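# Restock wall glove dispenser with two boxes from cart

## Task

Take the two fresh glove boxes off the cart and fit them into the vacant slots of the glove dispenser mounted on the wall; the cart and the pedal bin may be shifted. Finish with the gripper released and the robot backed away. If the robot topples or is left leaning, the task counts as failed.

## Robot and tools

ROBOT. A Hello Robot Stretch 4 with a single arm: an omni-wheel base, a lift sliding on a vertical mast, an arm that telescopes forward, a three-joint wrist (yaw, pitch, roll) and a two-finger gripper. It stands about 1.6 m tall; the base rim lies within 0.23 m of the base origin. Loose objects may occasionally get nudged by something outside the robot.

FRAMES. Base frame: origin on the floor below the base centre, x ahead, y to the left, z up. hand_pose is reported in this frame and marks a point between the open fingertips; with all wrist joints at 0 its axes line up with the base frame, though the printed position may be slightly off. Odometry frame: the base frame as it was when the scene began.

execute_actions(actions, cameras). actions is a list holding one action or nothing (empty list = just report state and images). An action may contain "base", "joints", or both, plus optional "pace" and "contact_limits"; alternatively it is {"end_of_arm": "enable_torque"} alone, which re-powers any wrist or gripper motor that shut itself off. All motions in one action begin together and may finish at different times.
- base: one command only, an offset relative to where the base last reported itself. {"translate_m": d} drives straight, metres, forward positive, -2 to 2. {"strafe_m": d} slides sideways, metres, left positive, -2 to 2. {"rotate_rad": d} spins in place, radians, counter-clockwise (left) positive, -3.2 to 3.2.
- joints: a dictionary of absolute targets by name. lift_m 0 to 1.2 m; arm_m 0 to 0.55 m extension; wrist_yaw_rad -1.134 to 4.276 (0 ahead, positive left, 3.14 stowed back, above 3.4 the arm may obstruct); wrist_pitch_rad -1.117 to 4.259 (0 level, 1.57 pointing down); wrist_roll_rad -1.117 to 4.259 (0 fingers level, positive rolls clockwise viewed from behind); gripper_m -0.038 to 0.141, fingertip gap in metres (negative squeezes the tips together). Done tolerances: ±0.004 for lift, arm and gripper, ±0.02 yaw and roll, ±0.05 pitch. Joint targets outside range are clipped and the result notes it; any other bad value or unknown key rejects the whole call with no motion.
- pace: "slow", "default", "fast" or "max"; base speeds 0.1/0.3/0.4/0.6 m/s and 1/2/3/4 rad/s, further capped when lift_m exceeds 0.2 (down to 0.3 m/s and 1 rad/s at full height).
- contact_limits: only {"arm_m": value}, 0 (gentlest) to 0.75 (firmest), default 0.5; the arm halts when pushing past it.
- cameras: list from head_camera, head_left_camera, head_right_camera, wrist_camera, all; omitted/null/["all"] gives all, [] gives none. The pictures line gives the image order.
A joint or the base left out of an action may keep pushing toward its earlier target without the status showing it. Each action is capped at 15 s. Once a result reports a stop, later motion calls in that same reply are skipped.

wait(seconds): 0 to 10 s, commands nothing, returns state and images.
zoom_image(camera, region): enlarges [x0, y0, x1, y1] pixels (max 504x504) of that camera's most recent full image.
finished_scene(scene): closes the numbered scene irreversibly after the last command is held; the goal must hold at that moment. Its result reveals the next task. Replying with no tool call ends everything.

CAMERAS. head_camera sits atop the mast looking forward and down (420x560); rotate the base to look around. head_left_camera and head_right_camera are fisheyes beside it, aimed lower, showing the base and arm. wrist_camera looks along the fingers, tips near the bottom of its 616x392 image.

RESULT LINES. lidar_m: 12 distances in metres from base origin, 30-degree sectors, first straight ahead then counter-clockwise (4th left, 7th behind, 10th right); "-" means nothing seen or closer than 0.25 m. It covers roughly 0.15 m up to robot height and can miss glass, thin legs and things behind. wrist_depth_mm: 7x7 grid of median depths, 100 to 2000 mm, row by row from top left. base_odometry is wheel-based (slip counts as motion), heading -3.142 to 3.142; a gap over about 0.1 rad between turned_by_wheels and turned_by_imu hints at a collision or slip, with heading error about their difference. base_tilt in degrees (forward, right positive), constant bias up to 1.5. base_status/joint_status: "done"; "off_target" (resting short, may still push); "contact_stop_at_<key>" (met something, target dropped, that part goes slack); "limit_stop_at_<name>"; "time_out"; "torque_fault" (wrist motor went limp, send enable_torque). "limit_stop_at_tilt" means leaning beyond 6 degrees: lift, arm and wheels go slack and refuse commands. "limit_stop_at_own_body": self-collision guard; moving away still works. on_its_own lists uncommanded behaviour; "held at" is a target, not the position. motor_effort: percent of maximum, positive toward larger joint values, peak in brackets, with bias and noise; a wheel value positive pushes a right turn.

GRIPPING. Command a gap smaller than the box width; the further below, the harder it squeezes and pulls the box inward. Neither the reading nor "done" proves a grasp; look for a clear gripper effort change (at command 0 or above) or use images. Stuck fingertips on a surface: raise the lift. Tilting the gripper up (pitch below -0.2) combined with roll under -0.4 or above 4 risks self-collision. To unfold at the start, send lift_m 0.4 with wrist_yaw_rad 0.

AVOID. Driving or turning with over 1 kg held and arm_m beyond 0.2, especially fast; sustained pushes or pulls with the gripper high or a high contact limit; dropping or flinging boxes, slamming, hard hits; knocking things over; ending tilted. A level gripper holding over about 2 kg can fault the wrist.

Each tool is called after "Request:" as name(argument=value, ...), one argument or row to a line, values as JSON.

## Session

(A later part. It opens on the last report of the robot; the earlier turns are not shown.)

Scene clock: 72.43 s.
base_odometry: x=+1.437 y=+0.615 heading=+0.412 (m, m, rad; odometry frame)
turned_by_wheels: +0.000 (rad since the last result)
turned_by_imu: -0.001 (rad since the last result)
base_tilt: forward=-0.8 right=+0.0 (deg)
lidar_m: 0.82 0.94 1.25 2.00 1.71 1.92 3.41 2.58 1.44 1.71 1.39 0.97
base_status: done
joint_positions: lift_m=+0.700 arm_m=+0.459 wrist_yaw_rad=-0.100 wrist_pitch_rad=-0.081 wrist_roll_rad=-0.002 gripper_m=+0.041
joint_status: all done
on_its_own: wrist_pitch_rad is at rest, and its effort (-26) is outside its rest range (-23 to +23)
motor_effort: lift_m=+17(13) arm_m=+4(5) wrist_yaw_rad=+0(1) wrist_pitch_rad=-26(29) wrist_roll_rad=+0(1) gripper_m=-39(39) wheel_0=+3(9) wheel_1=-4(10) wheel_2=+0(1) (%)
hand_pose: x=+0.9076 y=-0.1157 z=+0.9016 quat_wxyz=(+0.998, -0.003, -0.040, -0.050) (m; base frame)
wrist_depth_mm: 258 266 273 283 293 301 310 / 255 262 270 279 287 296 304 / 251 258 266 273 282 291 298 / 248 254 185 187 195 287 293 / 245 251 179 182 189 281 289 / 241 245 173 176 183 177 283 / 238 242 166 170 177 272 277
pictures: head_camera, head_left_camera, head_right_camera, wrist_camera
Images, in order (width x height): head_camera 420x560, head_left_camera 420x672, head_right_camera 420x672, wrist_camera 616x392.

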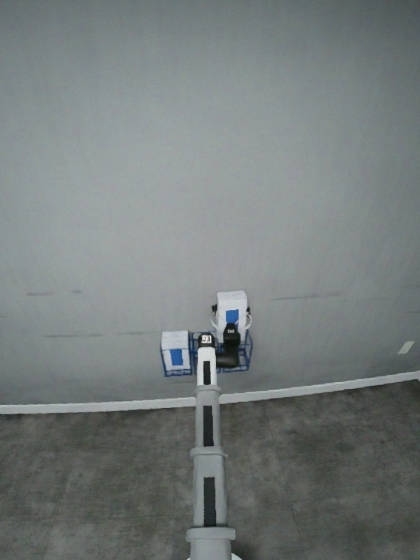

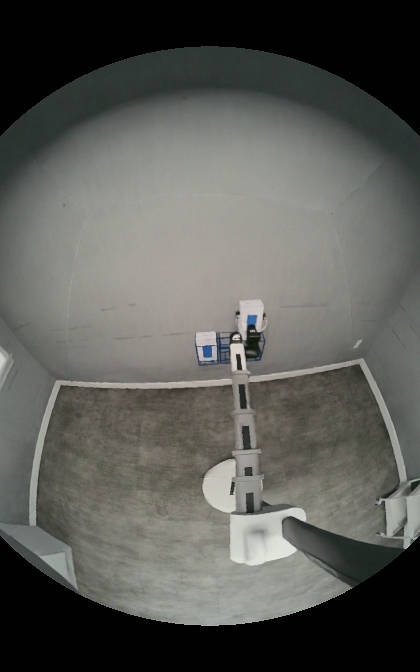

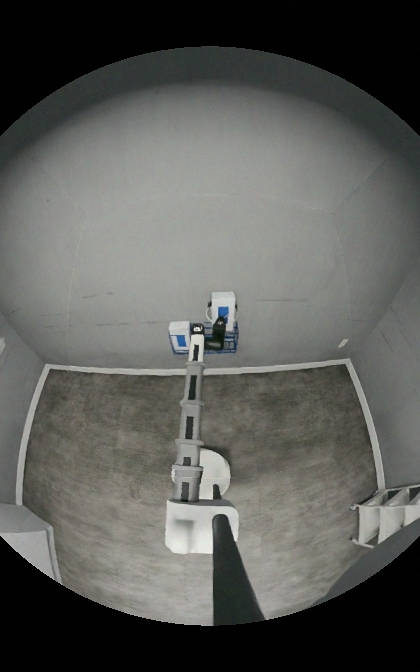

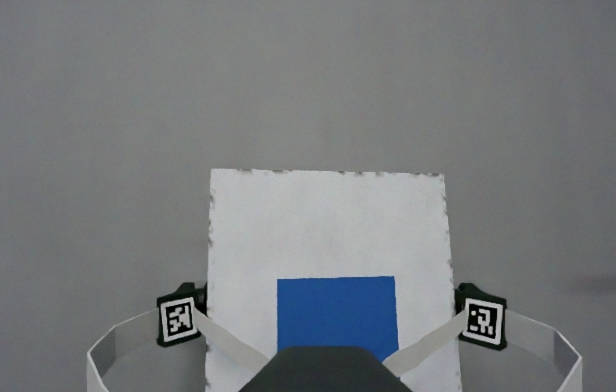

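Request:
execute_actions(
  actions=[
    {"base":{"strafe_m":-0.015},"joints":{"arm_m":0.475},"pace":"slow"},
  ],
  cameras=[],
)

Request:
execute_actions(
  actions=[
    {"joints":{"lift_m":0.62},"pace":"slow"},
  ],
  cameras=["head_camera"],
)

Request:
zoom_image(
  camera="head_camera",
  region=[150, 280, 280, 390],
)

Scene clock: 76.70 s.
base_odometry: x=+1.443 y=+0.601 heading=+0.412 (m, m, rad; odometry frame)
turned_by_wheels: +0.000 (rad since the last result)
turned_by_imu: -0.002 (rad since the last result)
base_tilt: forward=-0.9 right=+0.0 (deg)
lidar_m: 0.82 0.84 1.26 2.01 1.73 1.94 3.39 2.58 1.42 1.69 1.40 0.98
base_status: done
joint_positions: lift_m=+0.700 arm_m=+0.474 wrist_yaw_rad=-0.100 wrist_pitch_rad=-0.081 wrist_roll_rad=-0.002 gripper_m=+0.041
joint_status: all done
on_its_own: wrist_pitch_rad is at rest, and its effort (-30) is outside its rest range (-23 to +23)
motor_effort: lift_m=+17(17) arm_m=+5(5) wrist_yaw_rad=+0(0) wrist_pitch_rad=-30(28) wrist_roll_rad=-1(1) gripper_m=-40(34) wheel_0=+3(10) wheel_1=-4(8) wheel_2=+0(1) (%)
hand_pose: x=+0.9225 y=-0.1157 z=+0.9016 quat_wxyz=(+0.998, -0.003, -0.040, -0.050) (m; base frame)
wrist_depth_mm: 244 252 260 267 276 286 293 / 241 248 254 263 272 279 287 / 238 245 251 258 267 276 283 / 235 241 183 187 194 271 279 / 231 238 178 181 189 266 273 / 229 232 173 176 183 177 268 / 224 230 166 170 177 256 263
pictures: none
No camera images: the call's "cameras" was empty. Leave "cameras" out to get every camera's image.

Scene clock: 78.23 s.
torque_fault: wrist_pitch_rad switched itself off since the last result.
base_odometry: x=+1.443 y=+0.601 heading=+0.412 (m, m, rad; odometry frame)
turned_by_wheels: +0.000 (rad since the last result)
turned_by_imu: -0.001 (rad since the last result)
base_tilt: forward=-0.8 right=+0.0 (deg)
lidar_m: 0.81 0.86 1.26 2.02 1.71 1.95 3.40 2.58 1.43 1.69 1.41 0.98
base_status: not commanded
joint_positions: lift_m=+0.628 arm_m=+0.474 wrist_yaw_rad=-0.102 wrist_pitch_rad=-0.247 wrist_roll_rad=-0.001 gripper_m=+0.041
joint_status: lift_m contact_stop (moved -0.072 of -0.080)
on_its_own: lift_m is slack since a contact_stop (your +0.620 is given up); wrist_pitch_rad is off since a torque_fault, until you send "end_of_arm": "enable_torque" (your -0.090 is given up)
motor_effort: lift_m=+18(23) arm_m=+4(4) wrist_yaw_rad=+6(16) wrist_pitch_rad=+0(99) wrist_roll_rad=-2(11) gripper_m=-38(37) wheel_0=-2(3) wheel_1=-3(4) wheel_2=-2(2) (%)
hand_pose: x=+0.9146 y=-0.1155 z=+0.8769 quat_wxyz=(+0.991, -0.007, -0.123, -0.051) (m; base frame)
wrist_depth_mm: 286 296 304 315 329 342 351 / 274 282 291 301 310 324 334 / 262 270 279 287 298 309 319 / 252 259 192 195 202 294 301 / 241 250 183 185 191 279 287 / 233 236 174 177 183 177 274 / 224 229 163 168 174 253 262
pictures: head_camera
Images, in order (width x height): head_camera 420x560.

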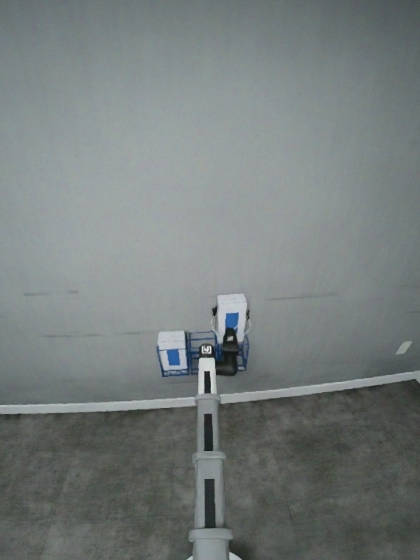

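Region (150, 280, 280, 390) of head_camera's 420x560 image, scaled by 3.877, with more detail than that image has; it fills the top 426 rows of this view, and the rest is white.

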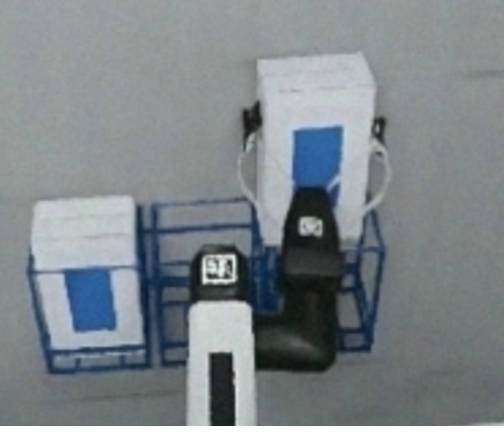

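Request:
execute_actions(
  actions=[
    {"end_of_arm":"enable_torque"},
  ],
  cameras=[],
)

Request:
execute_actions(
  actions=[
    {"joints":{"lift_m":0.69,"wrist_pitch_rad":-0.06,"wrist_yaw_rad":-0.1},"pace":"slow"},
  ],
  cameras=[],
)

Request:
execute_actions(
  actions=[
    {"joints":{"arm_m":0.452},"pace":"slow"},
  ],
  cameras=[],
)

Request:
execute_actions(
  actions=[
    {"joints":{"lift_m":0.65},"pace":"slow"},
  ],
  cameras=["head_camera","head_right_camera"],
)

Request:
zoom_image(
  camera="head_camera",
  region=[150, 280, 280, 390],
)

Request:
zoom_image(
  camera="head_right_camera",
  region=[160, 280, 260, 365],
)

Scene clock: 82.13 s.
base_odometry: x=+1.443 y=+0.601 heading=+0.412 (m, m, rad; odometry frame)
turned_by_wheels: +0.000 (rad since the last result)
turned_by_imu: -0.001 (rad since the last result)
base_tilt: forward=-0.9 right=+0.0 (deg)
lidar_m: 0.82 0.86 1.26 2.01 1.71 1.94 3.41 2.59 1.43 1.68 1.41 0.98
base_status: not commanded
joint_positions: lift_m=+0.628 arm_m=+0.474 wrist_yaw_rad=-0.102 wrist_pitch_rad=-0.247 wrist_roll_rad=-0.001 gripper_m=+0.041
joint_status: not commanded
end_of_arm: enable_torque: each motor that was off is on again
on_its_own: wrist_pitch_rad is held at -0.247, not at your -0.090, since a torque_fault; lift_m is slack since a contact_stop (your +0.620 is given up)
motor_effort: lift_m=+18(18) arm_m=+4(4) wrist_yaw_rad=+5(6) wrist_pitch_rad=+0(1) wrist_roll_rad=-2(2) gripper_m=-40(40) wheel_0=-2(2) wheel_1=-3(3) wheel_2=-2(2) (%)
hand_pose: x=+0.9146 y=-0.1155 z=+0.8769 quat_wxyz=(+0.991, -0.007, -0.123, -0.051) (m; base frame)
wrist_depth_mm: 285 297 306 315 329 340 351 / 274 283 291 300 312 325 336 / 262 270 277 287 297 307 317 / 252 258 192 195 202 293 303 / 242 249 183 185 193 279 287 / 233 236 174 177 182 177 274 / 225 228 163 168 174 254 260
pictures: none
No camera images: the call's "cameras" was empty. Leave "cameras" out to get every camera's image.

Scene clock: 83.53 s.
base_odometry: x=+1.443 y=+0.601 heading=+0.412 (m, m, rad; odometry frame)
turned_by_wheels: +0.000 (rad since the last result)
turned_by_imu: -0.001 (rad since the last result)
base_tilt: forward=-0.9 right=+0.0 (deg)
lidar_m: 0.82 0.84 1.25 2.01 1.73 1.93 3.40 2.57 1.42 1.68 1.40 0.98
base_status: not commanded
joint_positions: lift_m=+0.689 arm_m=+0.474 wrist_yaw_rad=-0.101 wrist_pitch_rad=-0.051 wrist_roll_rad=-0.001 gripper_m=+0.041
joint_status: all done
on_its_own: wrist_pitch_rad is at rest, and its effort (-25) is outside its rest range (-23 to +23)
motor_effort: lift_m=+24(23) arm_m=+3(4) wrist_yaw_rad=+4(10) wrist_pitch_rad=-25(84) wrist_roll_rad=-2(9) gripper_m=-36(36) wheel_0=-2(2) wheel_1=-3(3) wheel_2=-1(2) (%)
hand_pose: x=+0.9231 y=-0.1161 z=+0.8825 quat_wxyz=(+0.998, -0.002, -0.026, -0.051) (m; base frame)
wrist_depth_mm: 239 245 254 262 271 279 286 / 237 244 252 259 266 276 283 / 235 242 249 256 264 271 279 / 232 239 182 185 192 268 276 / 230 236 178 181 187 266 272 / 228 232 173 176 183 178 270 / 225 230 167 170 161 257 264
pictures: none
No camera images: the call's "cameras" was empty. Leave "cameras" out to get every camera's image.

Scene clock: 84.77 s.
base_odometry: x=+1.443 y=+0.601 heading=+0.412 (m, m, rad; odometry frame)
turned_by_wheels: +0.000 (rad since the last result)
turned_by_imu: +0.000 (rad since the last result)
base_tilt: forward=-0.8 right=+0.0 (deg)
lidar_m: 0.82 0.81 1.28 2.00 1.71 1.94 3.40 2.58 1.41 1.68 1.40 0.98
base_status: not commanded
joint_positions: lift_m=+0.689 arm_m=+0.453 wrist_yaw_rad=-0.100 wrist_pitch_rad=-0.051 wrist_roll_rad=-0.001 gripper_m=+0.041
joint_status: all done
on_its_own: wrist_pitch_rad is at rest, and its effort (-26) is outside its rest range (-23 to +23)
motor_effort: lift_m=+25(24) arm_m=-4(6) wrist_yaw_rad=+0(4) wrist_pitch_rad=-26(26) wrist_roll_rad=-1(2) gripper_m=-34(32) wheel_0=-2(2) wheel_1=-3(2) wheel_2=-2(2) (%)
hand_pose: x=+0.9016 y=-0.1158 z=+0.8825 quat_wxyz=(+0.998, -0.002, -0.026, -0.050) (m; base frame)
wrist_depth_mm: 260 267 276 285 294 301 309 / 258 265 273 279 289 298 306 / 255 263 270 278 286 296 301 / 252 259 184 187 195 293 298 / 249 257 179 182 189 287 297 / 248 252 172 177 183 177 293 / 245 251 167 170 178 281 285
pictures: none
No camera images: the call's "cameras" was empty. Leave "cameras" out to get every camera's image.

Scene clock: 85.93 s.
base_odometry: x=+1.443 y=+0.601 heading=+0.412 (m, m, rad; odometry frame)
turned_by_wheels: +0.000 (rad since the last result)
turned_by_imu: -0.001 (rad since the last result)
base_tilt: forward=-0.9 right=+0.0 (deg)
lidar_m: 0.81 0.83 1.26 2.02 1.72 1.93 3.41 2.55 1.44 1.68 1.40 0.98
base_status: not commanded
joint_positions: lift_m=+0.651 arm_m=+0.453 wrist_yaw_rad=-0.101 wrist_pitch_rad=-0.087 wrist_roll_rad=-0.001 gripper_m=+0.041
joint_status: all done
on_its_own: wrist_pitch_rad is at rest, and its effort (+78) is outside its rest range (-23 to +23)
motor_effort: lift_m=+4(26) arm_m=-4(4) wrist_yaw_rad=+3(3) wrist_pitch_rad=+78(74) wrist_roll_rad=-2(1) gripper_m=-36(38) wheel_0=-2(2) wheel_1=-3(3) wheel_2=-2(2) (%)
hand_pose: x=+0.9007 y=-0.1160 z=+0.8543 quat_wxyz=(+0.998, -0.003, -0.043, -0.050) (m; base frame)
wrist_depth_mm: 271 279 287 297 307 319 327 / 266 273 283 290 301 310 319 / 262 268 276 285 294 304 312 / 256 263 189 192 199 297 306 / 252 259 182 184 190 290 297 / 247 252 175 177 183 177 291 / 242 248 166 169 177 278 285
pictures: head_camera, head_right_camera
Images, in order (width x height): head_camera 420x560, head_right_camera 420x672.

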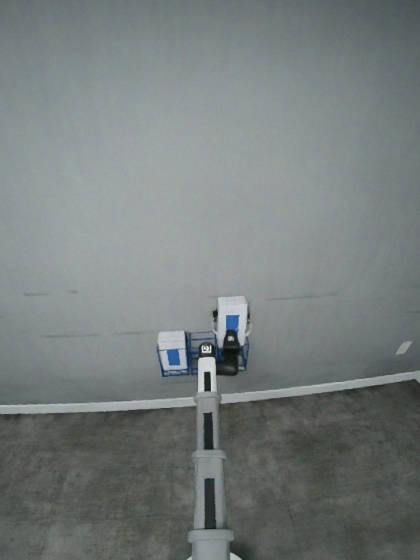

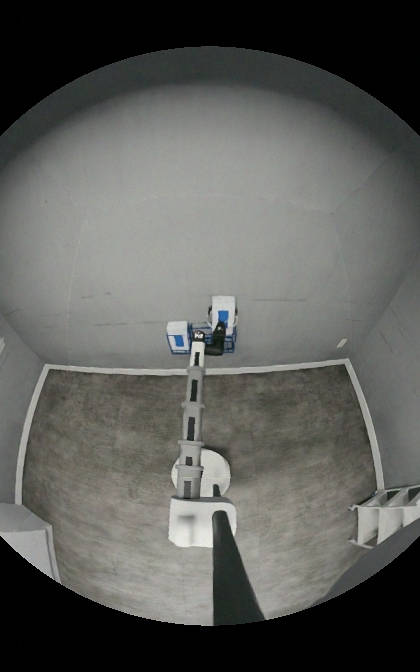

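Region (150, 280, 280, 390) of head_camera's 420x560 image, scaled by 3.877, with more detail than that image has; it fills the top 426 rows of this view, and the rest is white.

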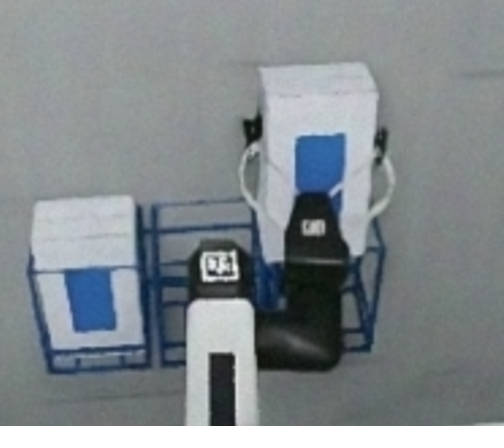

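Region (160, 280, 260, 365) of head_right_camera's 420x672 image, scaled by 5.040, with more detail than that image has; it fills the top 428 rows of this view, and the rest is white.

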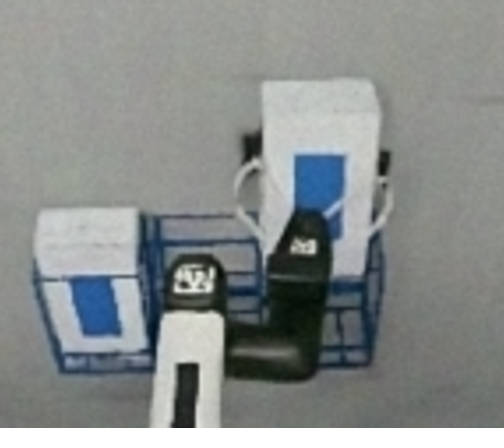

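Request:
execute_actions(
  actions=[
    {"joints":{"lift_m":0.685,"wrist_pitch_rad":-0.06},"pace":"slow"},
  ],
  cameras=[],
)

Request:
execute_actions(
  actions=[
    {"base":{"strafe_m":-0.012},"joints":{"arm_m":0.462},"pace":"slow"},
  ],
  cameras=["head_camera"],
)

Request:
zoom_image(
  camera="head_camera",
  region=[200, 290, 270, 380],
)

Request:
execute_actions(
  actions=[
    {"joints":{"lift_m":0.655},"pace":"slow"},
  ],
  cameras=["head_camera"],
)

Request:
zoom_image(
  camera="head_camera",
  region=[200, 290, 270, 380],
)

Scene clock: 92.27 s.
base_odometry: x=+1.443 y=+0.601 heading=+0.412 (m, m, rad; odometry frame)
turned_by_wheels: +0.000 (rad since the last result)
turned_by_imu: -0.002 (rad since the last result)
base_tilt: forward=-0.9 right=+0.0 (deg)
lidar_m: 0.82 0.84 1.25 2.00 1.73 1.93 3.41 2.58 1.42 1.69 1.42 0.96
base_status: not commanded
joint_positions: lift_m=+0.685 arm_m=+0.453 wrist_yaw_rad=-0.101 wrist_pitch_rad=-0.055 wrist_roll_rad=-0.001 gripper_m=+0.041
joint_status: all done
motor_effort: lift_m=+23(23) arm_m=-4(4) wrist_yaw_rad=+1(2) wrist_pitch_rad=-17(73) wrist_roll_rad=-2(2) gripper_m=-37(34) wheel_0=-2(2) wheel_1=-3(2) wheel_2=-2(2) (%)
hand_pose: x=+0.9014 y=-0.1159 z=+0.8785 quat_wxyz=(+0.998, -0.002, -0.027, -0.050) (m; base frame)
wrist_depth_mm: 260 268 277 285 294 304 312 / 258 265 273 282 291 301 307 / 256 263 270 278 287 297 304 / 253 259 185 187 195 293 298 / 250 256 179 182 189 289 298 / 247 251 174 177 183 178 293 / 244 250 166 170 178 281 285
pictures: none
No camera images: the call's "cameras" was empty. Leave "cameras" out to get every camera's image.

Scene clock: 93.20 s.
base_odometry: x=+1.448 y=+0.590 heading=+0.412 (m, m, rad; odometry frame)
turned_by_wheels: +0.000 (rad since the last result)
turned_by_imu: +0.000 (rad since the last result)
base_tilt: forward=-0.8 right=+0.0 (deg)
lidar_m: 0.80 0.84 1.24 2.02 1.74 1.97 3.41 2.53 1.42 1.67 1.40 0.98
base_status: done
joint_positions: lift_m=+0.685 arm_m=+0.461 wrist_yaw_rad=-0.099 wrist_pitch_rad=-0.054 wrist_roll_rad=-0.001 gripper_m=+0.041
joint_status: all done
motor_effort: lift_m=+24(23) arm_m=+4(6) wrist_yaw_rad=-3(3) wrist_pitch_rad=-18(19) wrist_roll_rad=-3(3) gripper_m=-33(36) wheel_0=+6(7) wheel_1=-3(8) wheel_2=+0(1) (%)
hand_pose: x=+0.9102 y=-0.1155 z=+0.8783 quat_wxyz=(+0.998, -0.002, -0.027, -0.049) (m; base frame)
wrist_depth_mm: 253 262 267 277 285 294 301 / 252 258 265 273 281 290 297 / 248 254 262 270 278 286 293 / 246 252 186 190 197 283 290 / 243 249 180 183 190 278 286 / 240 244 172 176 183 177 282 / 237 242 166 169 177 272 277
pictures: head_camera
Images, in order (width x height): head_camera 420x560.

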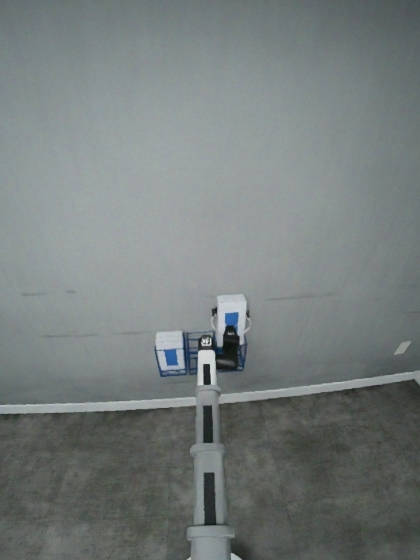

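Region (200, 290, 270, 380) of head_camera's 420x560 image, scaled by 5.600, with more detail than that image has.

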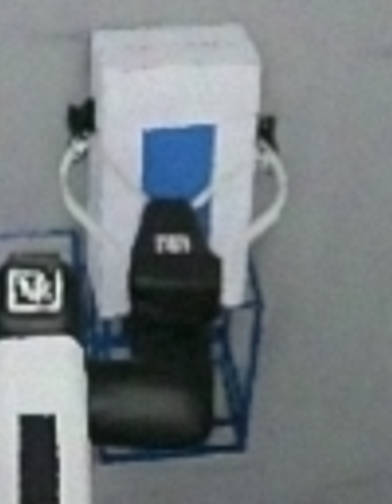

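Scene clock: 94.27 s.
base_odometry: x=+1.448 y=+0.590 heading=+0.412 (m, m, rad; odometry frame)
turned_by_wheels: +0.000 (rad since the last result)
turned_by_imu: +0.000 (rad since the last result)
base_tilt: forward=-0.9 right=+0.0 (deg)
lidar_m: 0.81 0.86 1.25 2.01 1.72 1.96 3.38 2.55 1.42 1.68 1.42 0.98
base_status: not commanded
joint_positions: lift_m=+0.656 arm_m=+0.461 wrist_yaw_rad=-0.099 wrist_pitch_rad=-0.079 wrist_roll_rad=+0.000 gripper_m=+0.041
joint_status: all done
on_its_own: wrist_pitch_rad is at rest, and its effort (+55) is outside its rest range (-23 to +23)
motor_effort: lift_m=+6(22) arm_m=+4(4) wrist_yaw_rad=-2(3) wrist_pitch_rad=+55(55) wrist_roll_rad=-5(5) gripper_m=-32(33) wheel_0=+5(6) wheel_1=-3(3) wheel_2=+0(0) (%)
hand_pose: x=+0.9097 y=-0.1155 z=+0.8571 quat_wxyz=(+0.998, -0.002, -0.040, -0.050) (m; base frame)
wrist_depth_mm: 262 268 277 286 294 306 314 / 258 265 272 282 290 298 306 / 253 258 266 274 283 291 300 / 248 255 191 193 202 287 294 / 245 251 183 185 191 281 289 / 240 244 174 177 183 177 282 / 236 240 164 168 175 270 274
pictures: head_camera
Images, in order (width x height): head_camera 420x560.

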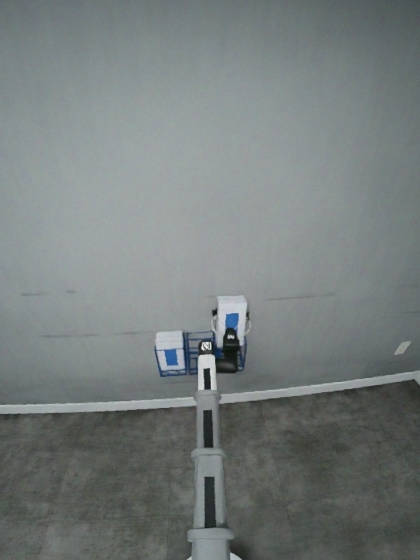

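Region (200, 290, 270, 380) of head_camera's 420x560 image, scaled by 5.600, with more detail than that image has.

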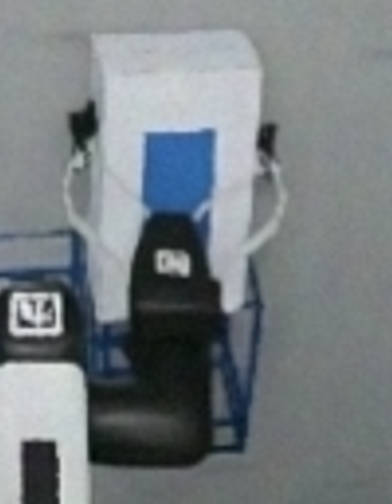

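Request:
execute_actions(
  actions=[
    {"joints":{"lift_m":0.685,"wrist_pitch_rad":-0.06},"pace":"slow"},
  ],
  cameras=[],
)

Request:
execute_actions(
  actions=[
    {"joints":{"arm_m":0.474},"pace":"slow"},
  ],
  cameras=[],
)

Request:
execute_actions(
  actions=[
    {"joints":{"lift_m":0.655},"pace":"slow"},
  ],
  cameras=["head_camera"],
)

Request:
zoom_image(
  camera="head_camera",
  region=[200, 290, 270, 380],
)

Scene clock: 99.37 s.
base_odometry: x=+1.448 y=+0.590 heading=+0.412 (m, m, rad; odometry frame)
turned_by_wheels: +0.000 (rad since the last result)
turned_by_imu: -0.002 (rad since the last result)
base_tilt: forward=-0.8 right=+0.0 (deg)
lidar_m: 0.81 0.84 1.26 2.02 1.74 1.96 3.42 2.54 1.42 1.67 1.40 0.98
base_status: not commanded
joint_positions: lift_m=+0.685 arm_m=+0.461 wrist_yaw_rad=-0.100 wrist_pitch_rad=-0.053 wrist_roll_rad=-0.001 gripper_m=+0.041
joint_status: all done
motor_effort: lift_m=+24(26) arm_m=+3(4) wrist_yaw_rad=-1(3) wrist_pitch_rad=-21(56) wrist_roll_rad=-3(4) gripper_m=-35(35) wheel_0=+5(5) wheel_1=-3(2) wheel_2=+0(0) (%)
hand_pose: x=+0.9102 y=-0.1157 z=+0.8782 quat_wxyz=(+0.998, -0.002, -0.027, -0.050) (m; base frame)
wrist_depth_mm: 254 260 268 276 286 293 303 / 251 257 265 273 281 291 298 / 248 255 262 271 278 287 294 / 245 251 187 190 197 283 290 / 243 249 181 183 190 279 286 / 241 244 173 177 183 178 282 / 237 242 165 169 177 272 277
pictures: none
No camera images: the call's "cameras" was empty. Leave "cameras" out to get every camera's image.

Scene clock: 100.33 s.
base_odometry: x=+1.448 y=+0.590 heading=+0.412 (m, m, rad; odometry frame)
turned_by_wheels: +0.000 (rad since the last result)
turned_by_imu: +0.000 (rad since the last result)
base_tilt: forward=-0.9 right=+0.0 (deg)
lidar_m: 0.80 0.84 1.25 2.02 1.73 1.95 3.42 2.57 1.41 1.67 1.41 0.98
base_status: not commanded
joint_positions: lift_m=+0.685 arm_m=+0.473 wrist_yaw_rad=-0.102 wrist_pitch_rad=-0.054 wrist_roll_rad=-0.001 gripper_m=+0.041
joint_status: all done
motor_effort: lift_m=+23(24) arm_m=+6(6) wrist_yaw_rad=+6(6) wrist_pitch_rad=-19(22) wrist_roll_rad=-3(4) gripper_m=-32(37) wheel_0=+5(5) wheel_1=-3(3) wheel_2=+0(0) (%)
hand_pose: x=+0.9216 y=-0.1164 z=+0.8782 quat_wxyz=(+0.998, -0.002, -0.027, -0.051) (m; base frame)
wrist_depth_mm: 242 249 257 265 272 282 290 / 239 246 253 260 270 279 286 / 237 242 251 258 266 274 283 / 234 242 186 188 196 272 278 / 232 238 179 182 189 268 274 / 230 232 173 176 181 177 272 / 228 233 165 169 160 260 266
pictures: none
No camera images: the call's "cameras" was empty. Leave "cameras" out to get every camera's image.

Scene clock: 101.40 s.
base_odometry: x=+1.448 y=+0.590 heading=+0.412 (m, m, rad; odometry frame)
turned_by_wheels: +0.000 (rad since the last result)
turned_by_imu: -0.001 (rad since the last result)
base_tilt: forward=-0.9 right=+0.0 (deg)
lidar_m: 0.82 0.85 1.25 2.01 1.72 1.96 3.41 2.57 1.43 1.68 1.40 0.98
base_status: not commanded
joint_positions: lift_m=+0.656 arm_m=+0.473 wrist_yaw_rad=-0.104 wrist_pitch_rad=-0.078 wrist_roll_rad=+0.001 gripper_m=+0.041
joint_status: all done
on_its_own: wrist_pitch_rad is at rest, and its effort (+51) is outside its rest range (-23 to +23)
motor_effort: lift_m=+7(29) arm_m=+5(6) wrist_yaw_rad=+12(12) wrist_pitch_rad=+51(54) wrist_roll_rad=-9(10) gripper_m=-35(33) wheel_0=+4(5) wheel_1=-3(3) wheel_2=+0(0) (%)
hand_pose: x=+0.9210 y=-0.1169 z=+0.8566 quat_wxyz=(+0.998, -0.001, -0.039, -0.052) (m; base frame)
wrist_depth_mm: 249 256 265 273 283 291 301 / 245 253 260 267 278 287 296 / 241 248 255 264 272 281 289 / 237 243 190 191 198 276 283 / 233 239 181 183 190 270 278 / 229 234 174 176 182 177 273 / 225 230 166 168 173 258 265
pictures: head_camera
Images, in order (width x height): head_camera 420x560.

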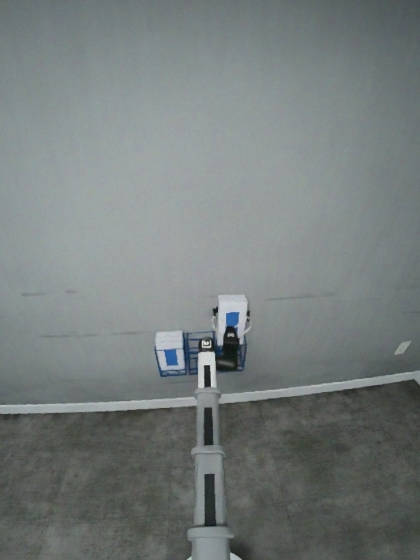

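Region (200, 290, 270, 380) of head_camera's 420x560 image, scaled by 5.600, with more detail than that image has.

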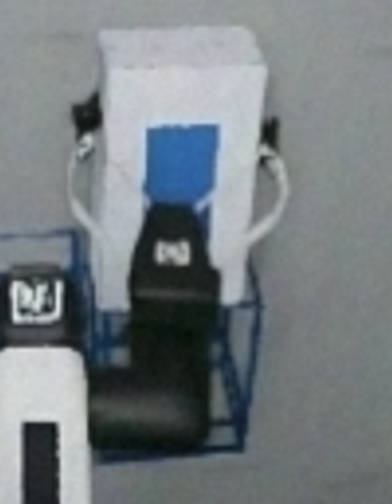

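Request:
execute_actions(
  actions=[
    {"joints":{"lift_m":0.69,"wrist_pitch_rad":-0.06},"pace":"slow"},
  ],
  cameras=[],
)

Request:
execute_actions(
  actions=[
    {"joints":{"arm_m":0.2}},
  ],
  cameras=[],
)

Request:
execute_actions(
  actions=[
    {"joints":{"lift_m":0.55}},
  ],
  cameras=["head_camera","wrist_camera"],
)

Request:
zoom_image(
  camera="head_camera",
  region=[140, 300, 280, 420],
)

Scene clock: 106.27 s.
base_odometry: x=+1.448 y=+0.590 heading=+0.412 (m, m, rad; odometry frame)
turned_by_wheels: +0.000 (rad since the last result)
turned_by_imu: -0.002 (rad since the last result)
base_tilt: forward=-0.9 right=+0.0 (deg)
lidar_m: 0.80 0.82 1.26 2.03 1.71 1.93 3.41 2.56 1.41 1.69 1.41 0.98
base_status: not commanded
joint_positions: lift_m=+0.689 arm_m=+0.473 wrist_yaw_rad=-0.101 wrist_pitch_rad=-0.051 wrist_roll_rad=-0.001 gripper_m=+0.041
joint_status: all done
on_its_own: wrist_pitch_rad is at rest, and its effort (-26) is outside its rest range (-23 to +23)
motor_effort: lift_m=+24(31) arm_m=+4(5) wrist_yaw_rad=+3(12) wrist_pitch_rad=-26(53) wrist_roll_rad=-2(8) gripper_m=-36(34) wheel_0=+4(4) wheel_1=-3(3) wheel_2=+0(0) (%)
hand_pose: x=+0.9220 y=-0.1161 z=+0.8825 quat_wxyz=(+0.998, -0.002, -0.026, -0.051) (m; base frame)
wrist_depth_mm: 241 249 256 264 272 281 287 / 238 245 253 260 268 277 286 / 237 243 250 257 265 273 281 / 234 240 183 187 193 271 278 / 232 237 179 181 188 267 274 / 229 234 173 176 183 177 270 / 227 232 167 171 178 260 265
pictures: none
No camera images: the call's "cameras" was empty. Leave "cameras" out to get every camera's image.

Scene clock: 108.20 s.
base_odometry: x=+1.448 y=+0.590 heading=+0.412 (m, m, rad; odometry frame)
turned_by_wheels: +0.000 (rad since the last result)
turned_by_imu: -0.001 (rad since the last result)
base_tilt: forward=-0.8 right=+0.1 (deg)
lidar_m: 0.58 0.84 1.23 2.03 1.75 1.96 3.41 2.58 1.40 1.67 1.36 0.57
base_status: not commanded
joint_positions: lift_m=+0.690 arm_m=+0.201 wrist_yaw_rad=-0.100 wrist_pitch_rad=-0.051 wrist_roll_rad=-0.002 gripper_m=+0.041
joint_status: all done
on_its_own: wrist_pitch_rad is at rest, and its effort (-27) is outside its rest range (-23 to +23)
motor_effort: lift_m=+24(24) arm_m=-4(5) wrist_yaw_rad=+1(3) wrist_pitch_rad=-27(27) wrist_roll_rad=+0(1) gripper_m=-32(38) wheel_0=+4(4) wheel_1=-3(3) wheel_2=+0(0) (%)
hand_pose: x=+0.6496 y=-0.1158 z=+0.8824 quat_wxyz=(+0.998, -0.002, -0.025, -0.050) (m; base frame)
wrist_depth_mm: 504 521 539 554 569 591 609 / 500 512 530 544 559 580 597 / 496 512 521 539 559 574 591 / 488 500 185 188 196 569 591 / 484 496 179 181 189 559 580 / 480 488 172 177 183 177 574 / 473 484 166 170 177 544 559
pictures: none
No camera images: the call's "cameras" was empty. Leave "cameras" out to get every camera's image.

Scene clock: 109.83 s.
base_odometry: x=+1.448 y=+0.590 heading=+0.412 (m, m, rad; odometry frame)
turned_by_wheels: +0.000 (rad since the last result)
turned_by_imu: -0.001 (rad since the last result)
base_tilt: forward=-0.9 right=+0.0 (deg)
lidar_m: 0.58 0.85 1.26 2.02 1.74 1.94 3.40 2.56 1.42 1.66 1.41 0.62
base_status: not commanded
joint_positions: lift_m=+0.550 arm_m=+0.201 wrist_yaw_rad=-0.100 wrist_pitch_rad=-0.051 wrist_roll_rad=-0.002 gripper_m=+0.041
joint_status: all done
on_its_own: wrist_pitch_rad is at rest, and its effort (-28) is outside its rest range (-23 to +23)
motor_effort: lift_m=+17(19) arm_m=-4(4) wrist_yaw_rad=+1(0) wrist_pitch_rad=-28(27) wrist_roll_rad=-1(1) gripper_m=-33(36) wheel_0=+4(4) wheel_1=-3(3) wheel_2=+0(0) (%)
hand_pose: x=+0.6495 y=-0.1158 z=+0.7430 quat_wxyz=(+0.998, -0.002, -0.025, -0.050) (m; base frame)
wrist_depth_mm: 504 521 535 549 564 585 603 / 504 517 530 544 569 580 603 / 496 508 525 539 549 574 591 / 488 504 185 188 195 569 580 / 484 500 179 182 190 559 580 / 399 394 172 176 183 178 574 / 397 469 166 170 177 539 559
pictures: head_camera, wrist_camera
Images, in order (width x height): head_camera 420x560, wrist_camera 616x392.

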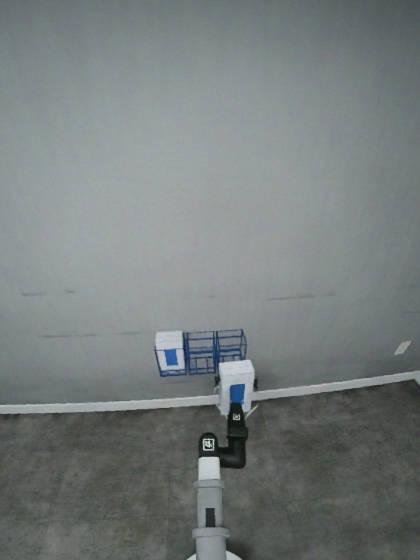

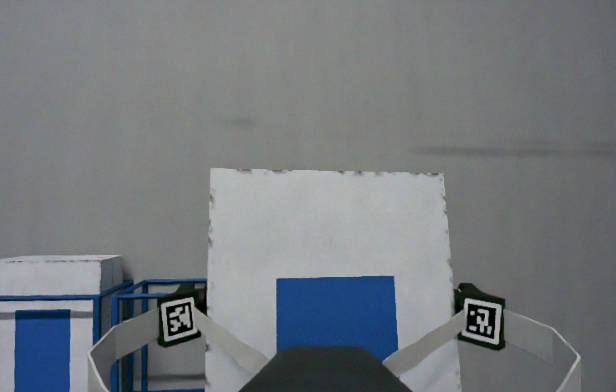

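Region (140, 300, 280, 420) of head_camera's 420x560 image, scaled by 3.600, with more detail than that image has; it fills the top 432 rows of this view, and the rest is white.

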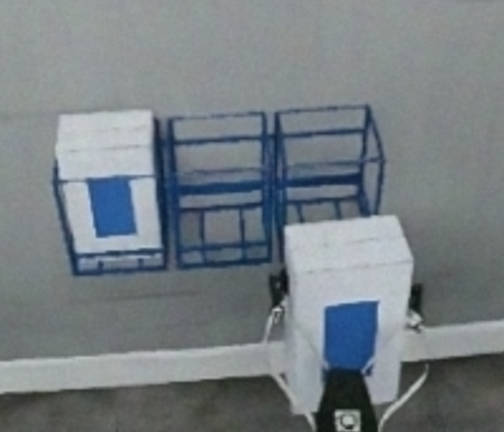

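Request:
execute_actions(
  actions=[
    {"joints":{"lift_m":0.68,"wrist_pitch_rad":-0.23},"pace":"slow"},
  ],
  cameras=[],
)

Request:
execute_actions(
  actions=[
    {"joints":{"arm_m":0.455},"pace":"slow"},
  ],
  cameras=["head_camera"],
)

Request:
zoom_image(
  camera="head_camera",
  region=[200, 290, 270, 380],
)

Scene clock: 117.97 s.
base_odometry: x=+1.448 y=+0.590 heading=+0.412 (m, m, rad; odometry frame)
turned_by_wheels: +0.000 (rad since the last result)
turned_by_imu: -0.002 (rad since the last result)
base_tilt: forward=-0.9 right=+0.0 (deg)
lidar_m: 0.57 0.86 1.28 2.01 1.74 1.96 3.39 2.56 1.41 1.66 1.38 0.62
base_status: not commanded
joint_positions: lift_m=+0.679 arm_m=+0.201 wrist_yaw_rad=-0.100 wrist_pitch_rad=-0.221 wrist_roll_rad=-0.002 gripper_m=+0.041
joint_status: all done
on_its_own: wrist_pitch_rad is at rest, and its effort (-27) is outside its rest range (-23 to +23)
motor_effort: lift_m=+25(28) arm_m=-4(4) wrist_yaw_rad=+0(0) wrist_pitch_rad=-27(37) wrist_roll_rad=-1(1) gripper_m=-38(34) wheel_0=+4(4) wheel_1=-3(3) wheel_2=+0(0) (%)
hand_pose: x=+0.6429 y=-0.1151 z=+0.9209 quat_wxyz=(+0.993, -0.006, -0.110, -0.050) (m; base frame)
wrist_depth_mm: 569 591 609 627 654 668 699 / 554 564 585 603 627 654 668 / 535 544 564 580 603 621 640 / 512 530 186 189 196 591 615 / 496 504 179 182 189 574 591 / 477 488 173 176 183 178 564 / 466 469 165 169 177 525 544
pictures: none
No camera images: the call's "cameras" was empty. Leave "cameras" out to get every camera's image.

Scene clock: 121.80 s.
base_odometry: x=+1.448 y=+0.590 heading=+0.412 (m, m, rad; odometry frame)
turned_by_wheels: +0.000 (rad since the last result)
turned_by_imu: -0.002 (rad since the last result)
base_tilt: forward=-0.9 right=+0.0 (deg)
lidar_m: 0.82 0.83 1.27 2.01 1.72 1.94 3.42 2.56 1.41 1.66 1.38 0.98
base_status: not commanded
joint_positions: lift_m=+0.679 arm_m=+0.454 wrist_yaw_rad=-0.100 wrist_pitch_rad=-0.221 wrist_roll_rad=-0.002 gripper_m=+0.041
joint_status: all done
on_its_own: wrist_pitch_rad is at rest, and its effort (-27) is outside its rest range (-23 to +23)
motor_effort: lift_m=+25(24) arm_m=+4(6) wrist_yaw_rad=+0(1) wrist_pitch_rad=-27(27) wrist_roll_rad=-1(0) gripper_m=-39(34) wheel_0=+4(4) wheel_1=-3(3) wheel_2=+0(0) (%)
hand_pose: x=+0.8966 y=-0.1150 z=+0.9209 quat_wxyz=(+0.993, -0.006, -0.110, -0.050) (m; base frame)
wrist_depth_mm: 298 309 317 330 342 353 364 / 287 296 304 315 325 336 349 / 278 286 294 303 312 324 334 / 267 274 186 189 196 310 320 / 258 266 180 182 190 297 306 / 250 254 173 177 183 177 294 / 243 245 166 170 177 273 281
pictures: head_camera
Images, in order (width x height): head_camera 420x560.

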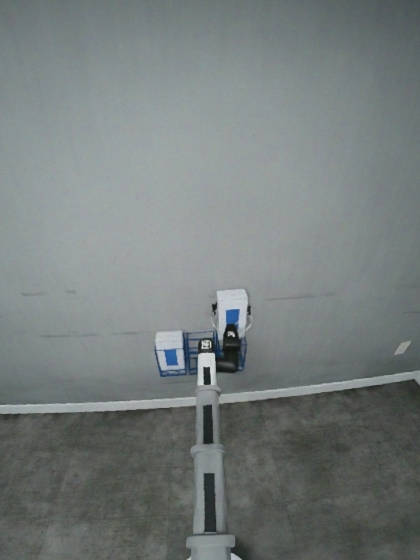

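Region (200, 290, 270, 380) of head_camera's 420x560 image, scaled by 5.600, with more detail than that image has.

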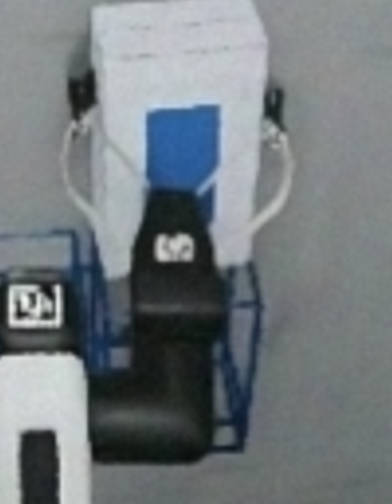

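Request:
execute_actions(
  actions=[
    {"joints":{"arm_m":0.466},"pace":"slow"},
  ],
  cameras=[],
)

Request:
execute_actions(
  actions=[
    {"joints":{"lift_m":0.61},"pace":"slow","contact_limits":{}},
  ],
  cameras=["head_camera"],
)

Request:
zoom_image(
  camera="head_camera",
  region=[200, 290, 270, 380],
)

Scene clock: 125.00 s.
base_odometry: x=+1.448 y=+0.590 heading=+0.412 (m, m, rad; odometry frame)
turned_by_wheels: +0.000 (rad since the last result)
turned_by_imu: -0.001 (rad since the last result)
base_tilt: forward=-0.8 right=+0.0 (deg)
lidar_m: 0.80 0.85 1.24 2.03 1.74 1.95 3.40 2.58 1.42 1.66 1.41 0.97
base_status: not commanded
joint_positions: lift_m=+0.679 arm_m=+0.465 wrist_yaw_rad=-0.100 wrist_pitch_rad=-0.221 wrist_roll_rad=-0.002 gripper_m=+0.041
joint_status: all done
on_its_own: wrist_pitch_rad is at rest, and its effort (-26) is outside its rest range (-23 to +23)
motor_effort: lift_m=+24(24) arm_m=+4(6) wrist_yaw_rad=+0(0) wrist_pitch_rad=-26(26) wrist_roll_rad=-1(0) gripper_m=-34(36) wheel_0=+4(4) wheel_1=-3(3) wheel_2=+0(0) (%)
hand_pose: x=+0.9075 y=-0.1151 z=+0.9209 quat_wxyz=(+0.993, -0.006, -0.110, -0.050) (m; base frame)
wrist_depth_mm: 286 296 306 317 329 340 349 / 277 286 293 303 312 325 336 / 267 274 282 290 301 310 322 / 257 264 186 189 196 298 306 / 249 255 180 183 189 287 294 / 240 244 172 177 182 177 281 / 233 236 166 169 177 263 268
pictures: none
No camera images: the call's "cameras" was empty. Leave "cameras" out to get every camera's image.

action 0: "contact_limits" must be an object like {"arm_m": 0.15}; or leave it out

Region (200, 290, 270, 380) of head_camera's 420x560 image, scaled by 5.600, with more detail than that image has.

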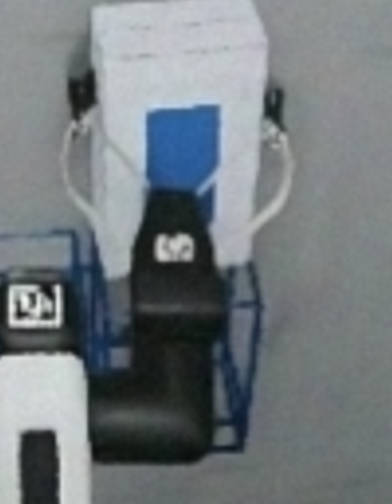

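Request:
execute_actions(
  actions=[
    {"joints":{"lift_m":0.61},"pace":"slow"},
  ],
  cameras=["head_camera"],
)

Request:
zoom_image(
  camera="head_camera",
  region=[200, 290, 270, 380],
)

Scene clock: 128.07 s.
base_odometry: x=+1.448 y=+0.590 heading=+0.412 (m, m, rad; odometry frame)
turned_by_wheels: +0.000 (rad since the last result)
turned_by_imu: -0.002 (rad since the last result)
base_tilt: forward=-0.9 right=+0.0 (deg)
lidar_m: 0.81 0.83 1.24 2.02 1.72 1.95 3.41 2.55 1.41 1.67 1.39 0.96
base_status: not commanded
joint_positions: lift_m=+0.610 arm_m=+0.465 wrist_yaw_rad=-0.102 wrist_pitch_rad=-0.221 wrist_roll_rad=-0.003 gripper_m=+0.041
joint_status: all done
on_its_own: wrist_pitch_rad is at rest, and its effort (-29) is outside its rest range (-23 to +23)
motor_effort: lift_m=+18(19) arm_m=+4(4) wrist_yaw_rad=+6(10) wrist_pitch_rad=-29(50) wrist_roll_rad=+2(7) gripper_m=-32(34) wheel_0=+0(4) wheel_1=-2(3) wheel_2=-2(3) (%)
hand_pose: x=+0.9074 y=-0.1157 z=+0.8515 quat_wxyz=(+0.993, -0.007, -0.110, -0.051) (m; base frame)
wrist_depth_mm: 286 296 306 317 327 343 351 / 277 286 294 304 315 325 336 / 266 273 283 291 301 310 322 / 257 265 185 187 195 300 307 / 248 255 179 182 189 289 296 / 240 245 173 176 182 177 285 / 232 236 169 170 177 264 270
pictures: head_camera
Images, in order (width x height): head_camera 420x560.

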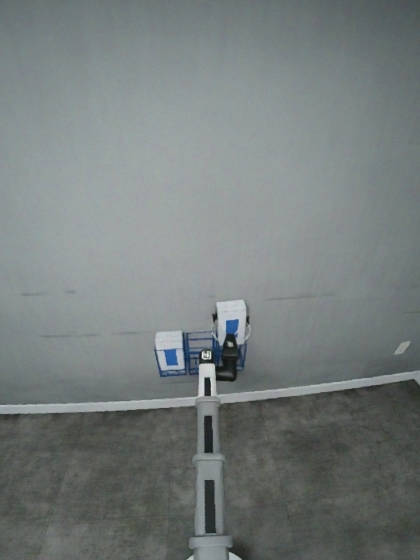

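Region (200, 290, 270, 380) of head_camera's 420x560 image, scaled by 5.600, with more detail than that image has.

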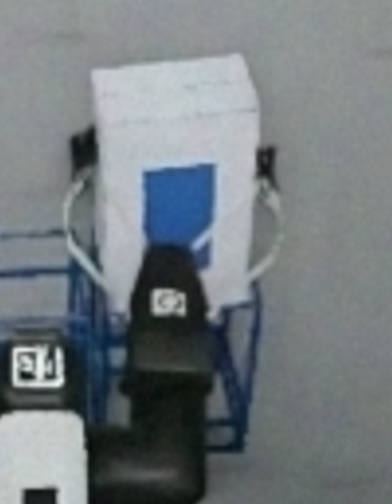

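Entering. Continue.

Request:
execute_actions(
  actions=[
    {"joints":{"lift_m":0.51},"pace":"slow"},
  ],
  cameras=["head_camera"],
)

Request:
zoom_image(
  camera="head_camera",
  region=[150, 290, 270, 400],
)

Scene clock: 131.17 s.
base_odometry: x=+1.448 y=+0.590 heading=+0.412 (m, m, rad; odometry frame)
turned_by_wheels: +0.000 (rad since the last result)
turned_by_imu: -0.001 (rad since the last result)
base_tilt: forward=-0.8 right=+0.0 (deg)
lidar_m: 0.81 0.84 1.27 2.01 1.74 1.95 3.42 2.55 1.44 1.67 1.39 0.99
base_status: not commanded
joint_positions: lift_m=+0.510 arm_m=+0.465 wrist_yaw_rad=-0.105 wrist_pitch_rad=-0.222 wrist_roll_rad=-0.002 gripper_m=+0.041
joint_status: all done
motor_effort: lift_m=+16(22) arm_m=+4(4) wrist_yaw_rad=+12(13) wrist_pitch_rad=-22(26) wrist_roll_rad=+2(3) gripper_m=-39(38) wheel_0=+0(0) wheel_1=-2(2) wheel_2=-2(2) (%)
hand_pose: x=+0.9070 y=-0.1163 z=+0.7520 quat_wxyz=(+0.992, -0.007, -0.111, -0.052) (m; base frame)
wrist_depth_mm: 286 297 307 317 330 342 353 / 277 286 294 304 315 329 340 / 265 274 283 294 301 314 325 / 256 265 185 187 194 300 309 / 249 256 180 182 187 289 297 / 240 245 174 176 182 177 287 / 232 235 168 170 176 185 271
pictures: head_camera
Images, in order (width x height): head_camera 420x560.

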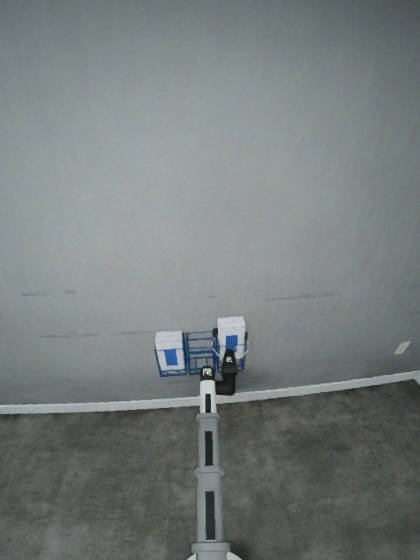

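Region (150, 290, 270, 400) of head_camera's 420x560 image, scaled by 4.200, with more detail than that image has; it fills the top 462 rows of this view, and the rest is white.

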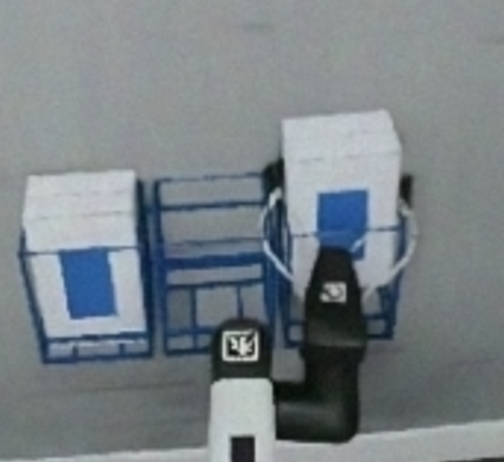

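Request:
execute_actions(
  actions=[
    {"joints":{"lift_m":0.485},"pace":"slow"},
  ],
  cameras=[],
)

Request:
execute_actions(
  actions=[
    {"joints":{"gripper_m":0.141}},
  ],
  cameras=[],
)

Request:
execute_actions(
  actions=[
    {"joints":{"arm_m":0.05,"wrist_pitch_rad":0,"wrist_yaw_rad":0}},
  ],
  cameras=["head_camera","head_right_camera"],
)

Request:
zoom_image(
  camera="head_camera",
  region=[150, 290, 270, 400],
)

Scene clock: 135.43 s.
base_odometry: x=+1.448 y=+0.590 heading=+0.412 (m, m, rad; odometry frame)
turned_by_wheels: +0.000 (rad since the last result)
turned_by_imu: -0.002 (rad since the last result)
base_tilt: forward=-0.9 right=+0.0 (deg)
lidar_m: 0.82 0.85 1.26 2.02 1.75 1.94 3.42 2.54 1.41 1.69 1.41 0.98
base_status: not commanded
joint_positions: lift_m=+0.486 arm_m=+0.465 wrist_yaw_rad=-0.104 wrist_pitch_rad=-0.233 wrist_roll_rad=+0.002 gripper_m=+0.041
joint_status: all done
motor_effort: lift_m=+11(15) arm_m=+4(3) wrist_yaw_rad=+12(14) wrist_pitch_rad=+5(24) wrist_roll_rad=-12(11) gripper_m=-35(34) wheel_0=+0(0) wheel_1=-2(2) wheel_2=-2(2) (%)
hand_pose: x=+0.9064 y=-0.1162 z=+0.7303 quat_wxyz=(+0.992, -0.005, -0.116, -0.052) (m; base frame)
wrist_depth_mm: 293 301 314 324 338 349 362 / 281 290 300 310 319 330 345 / 270 278 286 296 306 317 329 / 259 267 185 188 193 304 314 / 249 256 180 181 187 291 300 / 239 245 174 176 181 176 286 / 231 167 166 170 168 167 271
pictures: none
No camera images: the call's "cameras" was empty. Leave "cameras" out to get every camera's image.

Scene clock: 137.43 s.
base_odometry: x=+1.448 y=+0.590 heading=+0.411 (m, m, rad; odometry frame)
turned_by_wheels: +0.000 (rad since the last result)
turned_by_imu: -0.001 (rad since the last result)
base_tilt: forward=-0.9 right=+0.0 (deg)
lidar_m: 0.80 0.83 1.23 2.00 1.72 1.96 3.42 2.54 1.43 1.67 1.40 0.98
base_status: not commanded
joint_positions: lift_m=+0.486 arm_m=+0.465 wrist_yaw_rad=-0.104 wrist_pitch_rad=-0.234 wrist_roll_rad=+0.000 gripper_m=+0.141
joint_status: all done
motor_effort: lift_m=+12(12) arm_m=+4(4) wrist_yaw_rad=+10(25) wrist_pitch_rad=+8(13) wrist_roll_rad=-6(13) gripper_m=-2(38) wheel_0=+0(0) wheel_1=-2(2) wheel_2=-3(3) (%)
hand_pose: x=+0.9064 y=-0.1160 z=+0.7306 quat_wxyz=(+0.992, -0.006, -0.116, -0.051) (m; base frame)
wrist_depth_mm: 291 303 312 325 338 351 364 / 282 290 300 309 322 332 345 / 271 279 287 296 306 319 327 / 259 266 276 282 293 303 314 / 251 256 205 205 211 290 298 / 241 246 193 195 198 202 283 / 231 234 185 135 175 191 273
pictures: none
No camera images: the call's "cameras" was empty. Leave "cameras" out to get every camera's image.

Scene clock: 151.93 s.
torque_fault: wrist_pitch_rad switched itself off since the last result.
base_odometry: x=+1.448 y=+0.590 heading=+0.412 (m, m, rad; odometry frame)
turned_by_wheels: +0.000 (rad since the last result)
turned_by_imu: -0.014 (rad since the last result)
base_tilt: forward=-0.8 right=+0.0 (deg)
lidar_m: 0.81 0.82 1.25 2.01 1.74 1.95 3.40 2.58 1.42 1.67 1.42 0.97
base_status: not commanded
joint_positions: lift_m=+0.485 arm_m=+0.051 wrist_yaw_rad=+0.000 wrist_pitch_rad=+1.327 wrist_roll_rad=-0.002 gripper_m=+0.141
joint_status: wrist_pitch_rad torque_fault (moved +1.561 of +0.234); the others done
on_its_own: wrist_pitch_rad is off since a torque_fault, until you send "end_of_arm": "enable_torque" (your +0.000 is given up)
motor_effort: lift_m=+14(14) arm_m=-5(10) wrist_yaw_rad=+0(44) wrist_pitch_rad=-5(98) wrist_roll_rad=+0(19) gripper_m=-1(1) wheel_0=-3(9) wheel_1=+0(2) wheel_2=+1(9) (%)
hand_pose: x=+0.2914 y=-0.0874 z=+0.3836 quat_wxyz=(+0.788, -0.001, +0.616, +0.000) (m; base frame)
wrist_depth_mm: 768 759 759 732 732 723 723 / 732 732 723 715 699 691 699 / 699 691 683 683 676 668 661 / 661 654 661 647 640 640 634 / 640 634 621 621 621 615 609 / 609 597 218 597 591 206 580 / 585 580 574 141 569 564 564
pictures: head_camera, head_right_camera
Images, in order (width x height): head_camera 420x560, head_right_camera 420x672.

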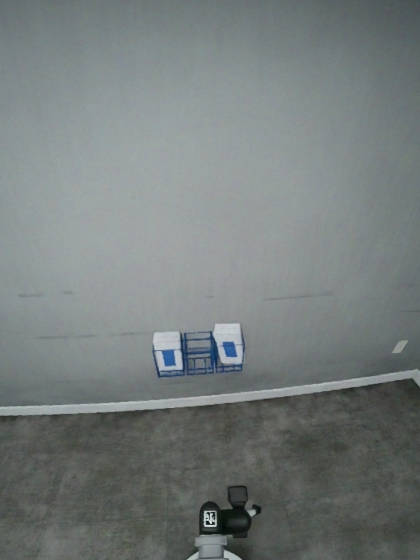

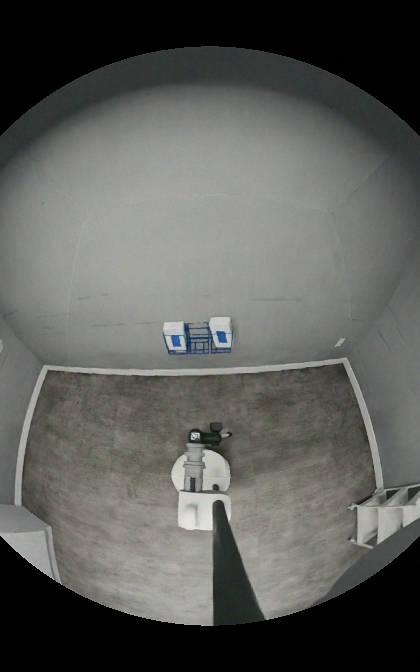

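Region (150, 290, 270, 400) of head_camera's 420x560 image, scaled by 4.200, with more detail than that image has; it fills the top 462 rows of this view, and the rest is white.

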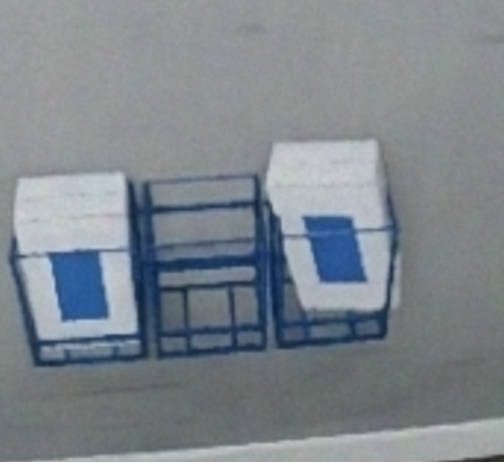

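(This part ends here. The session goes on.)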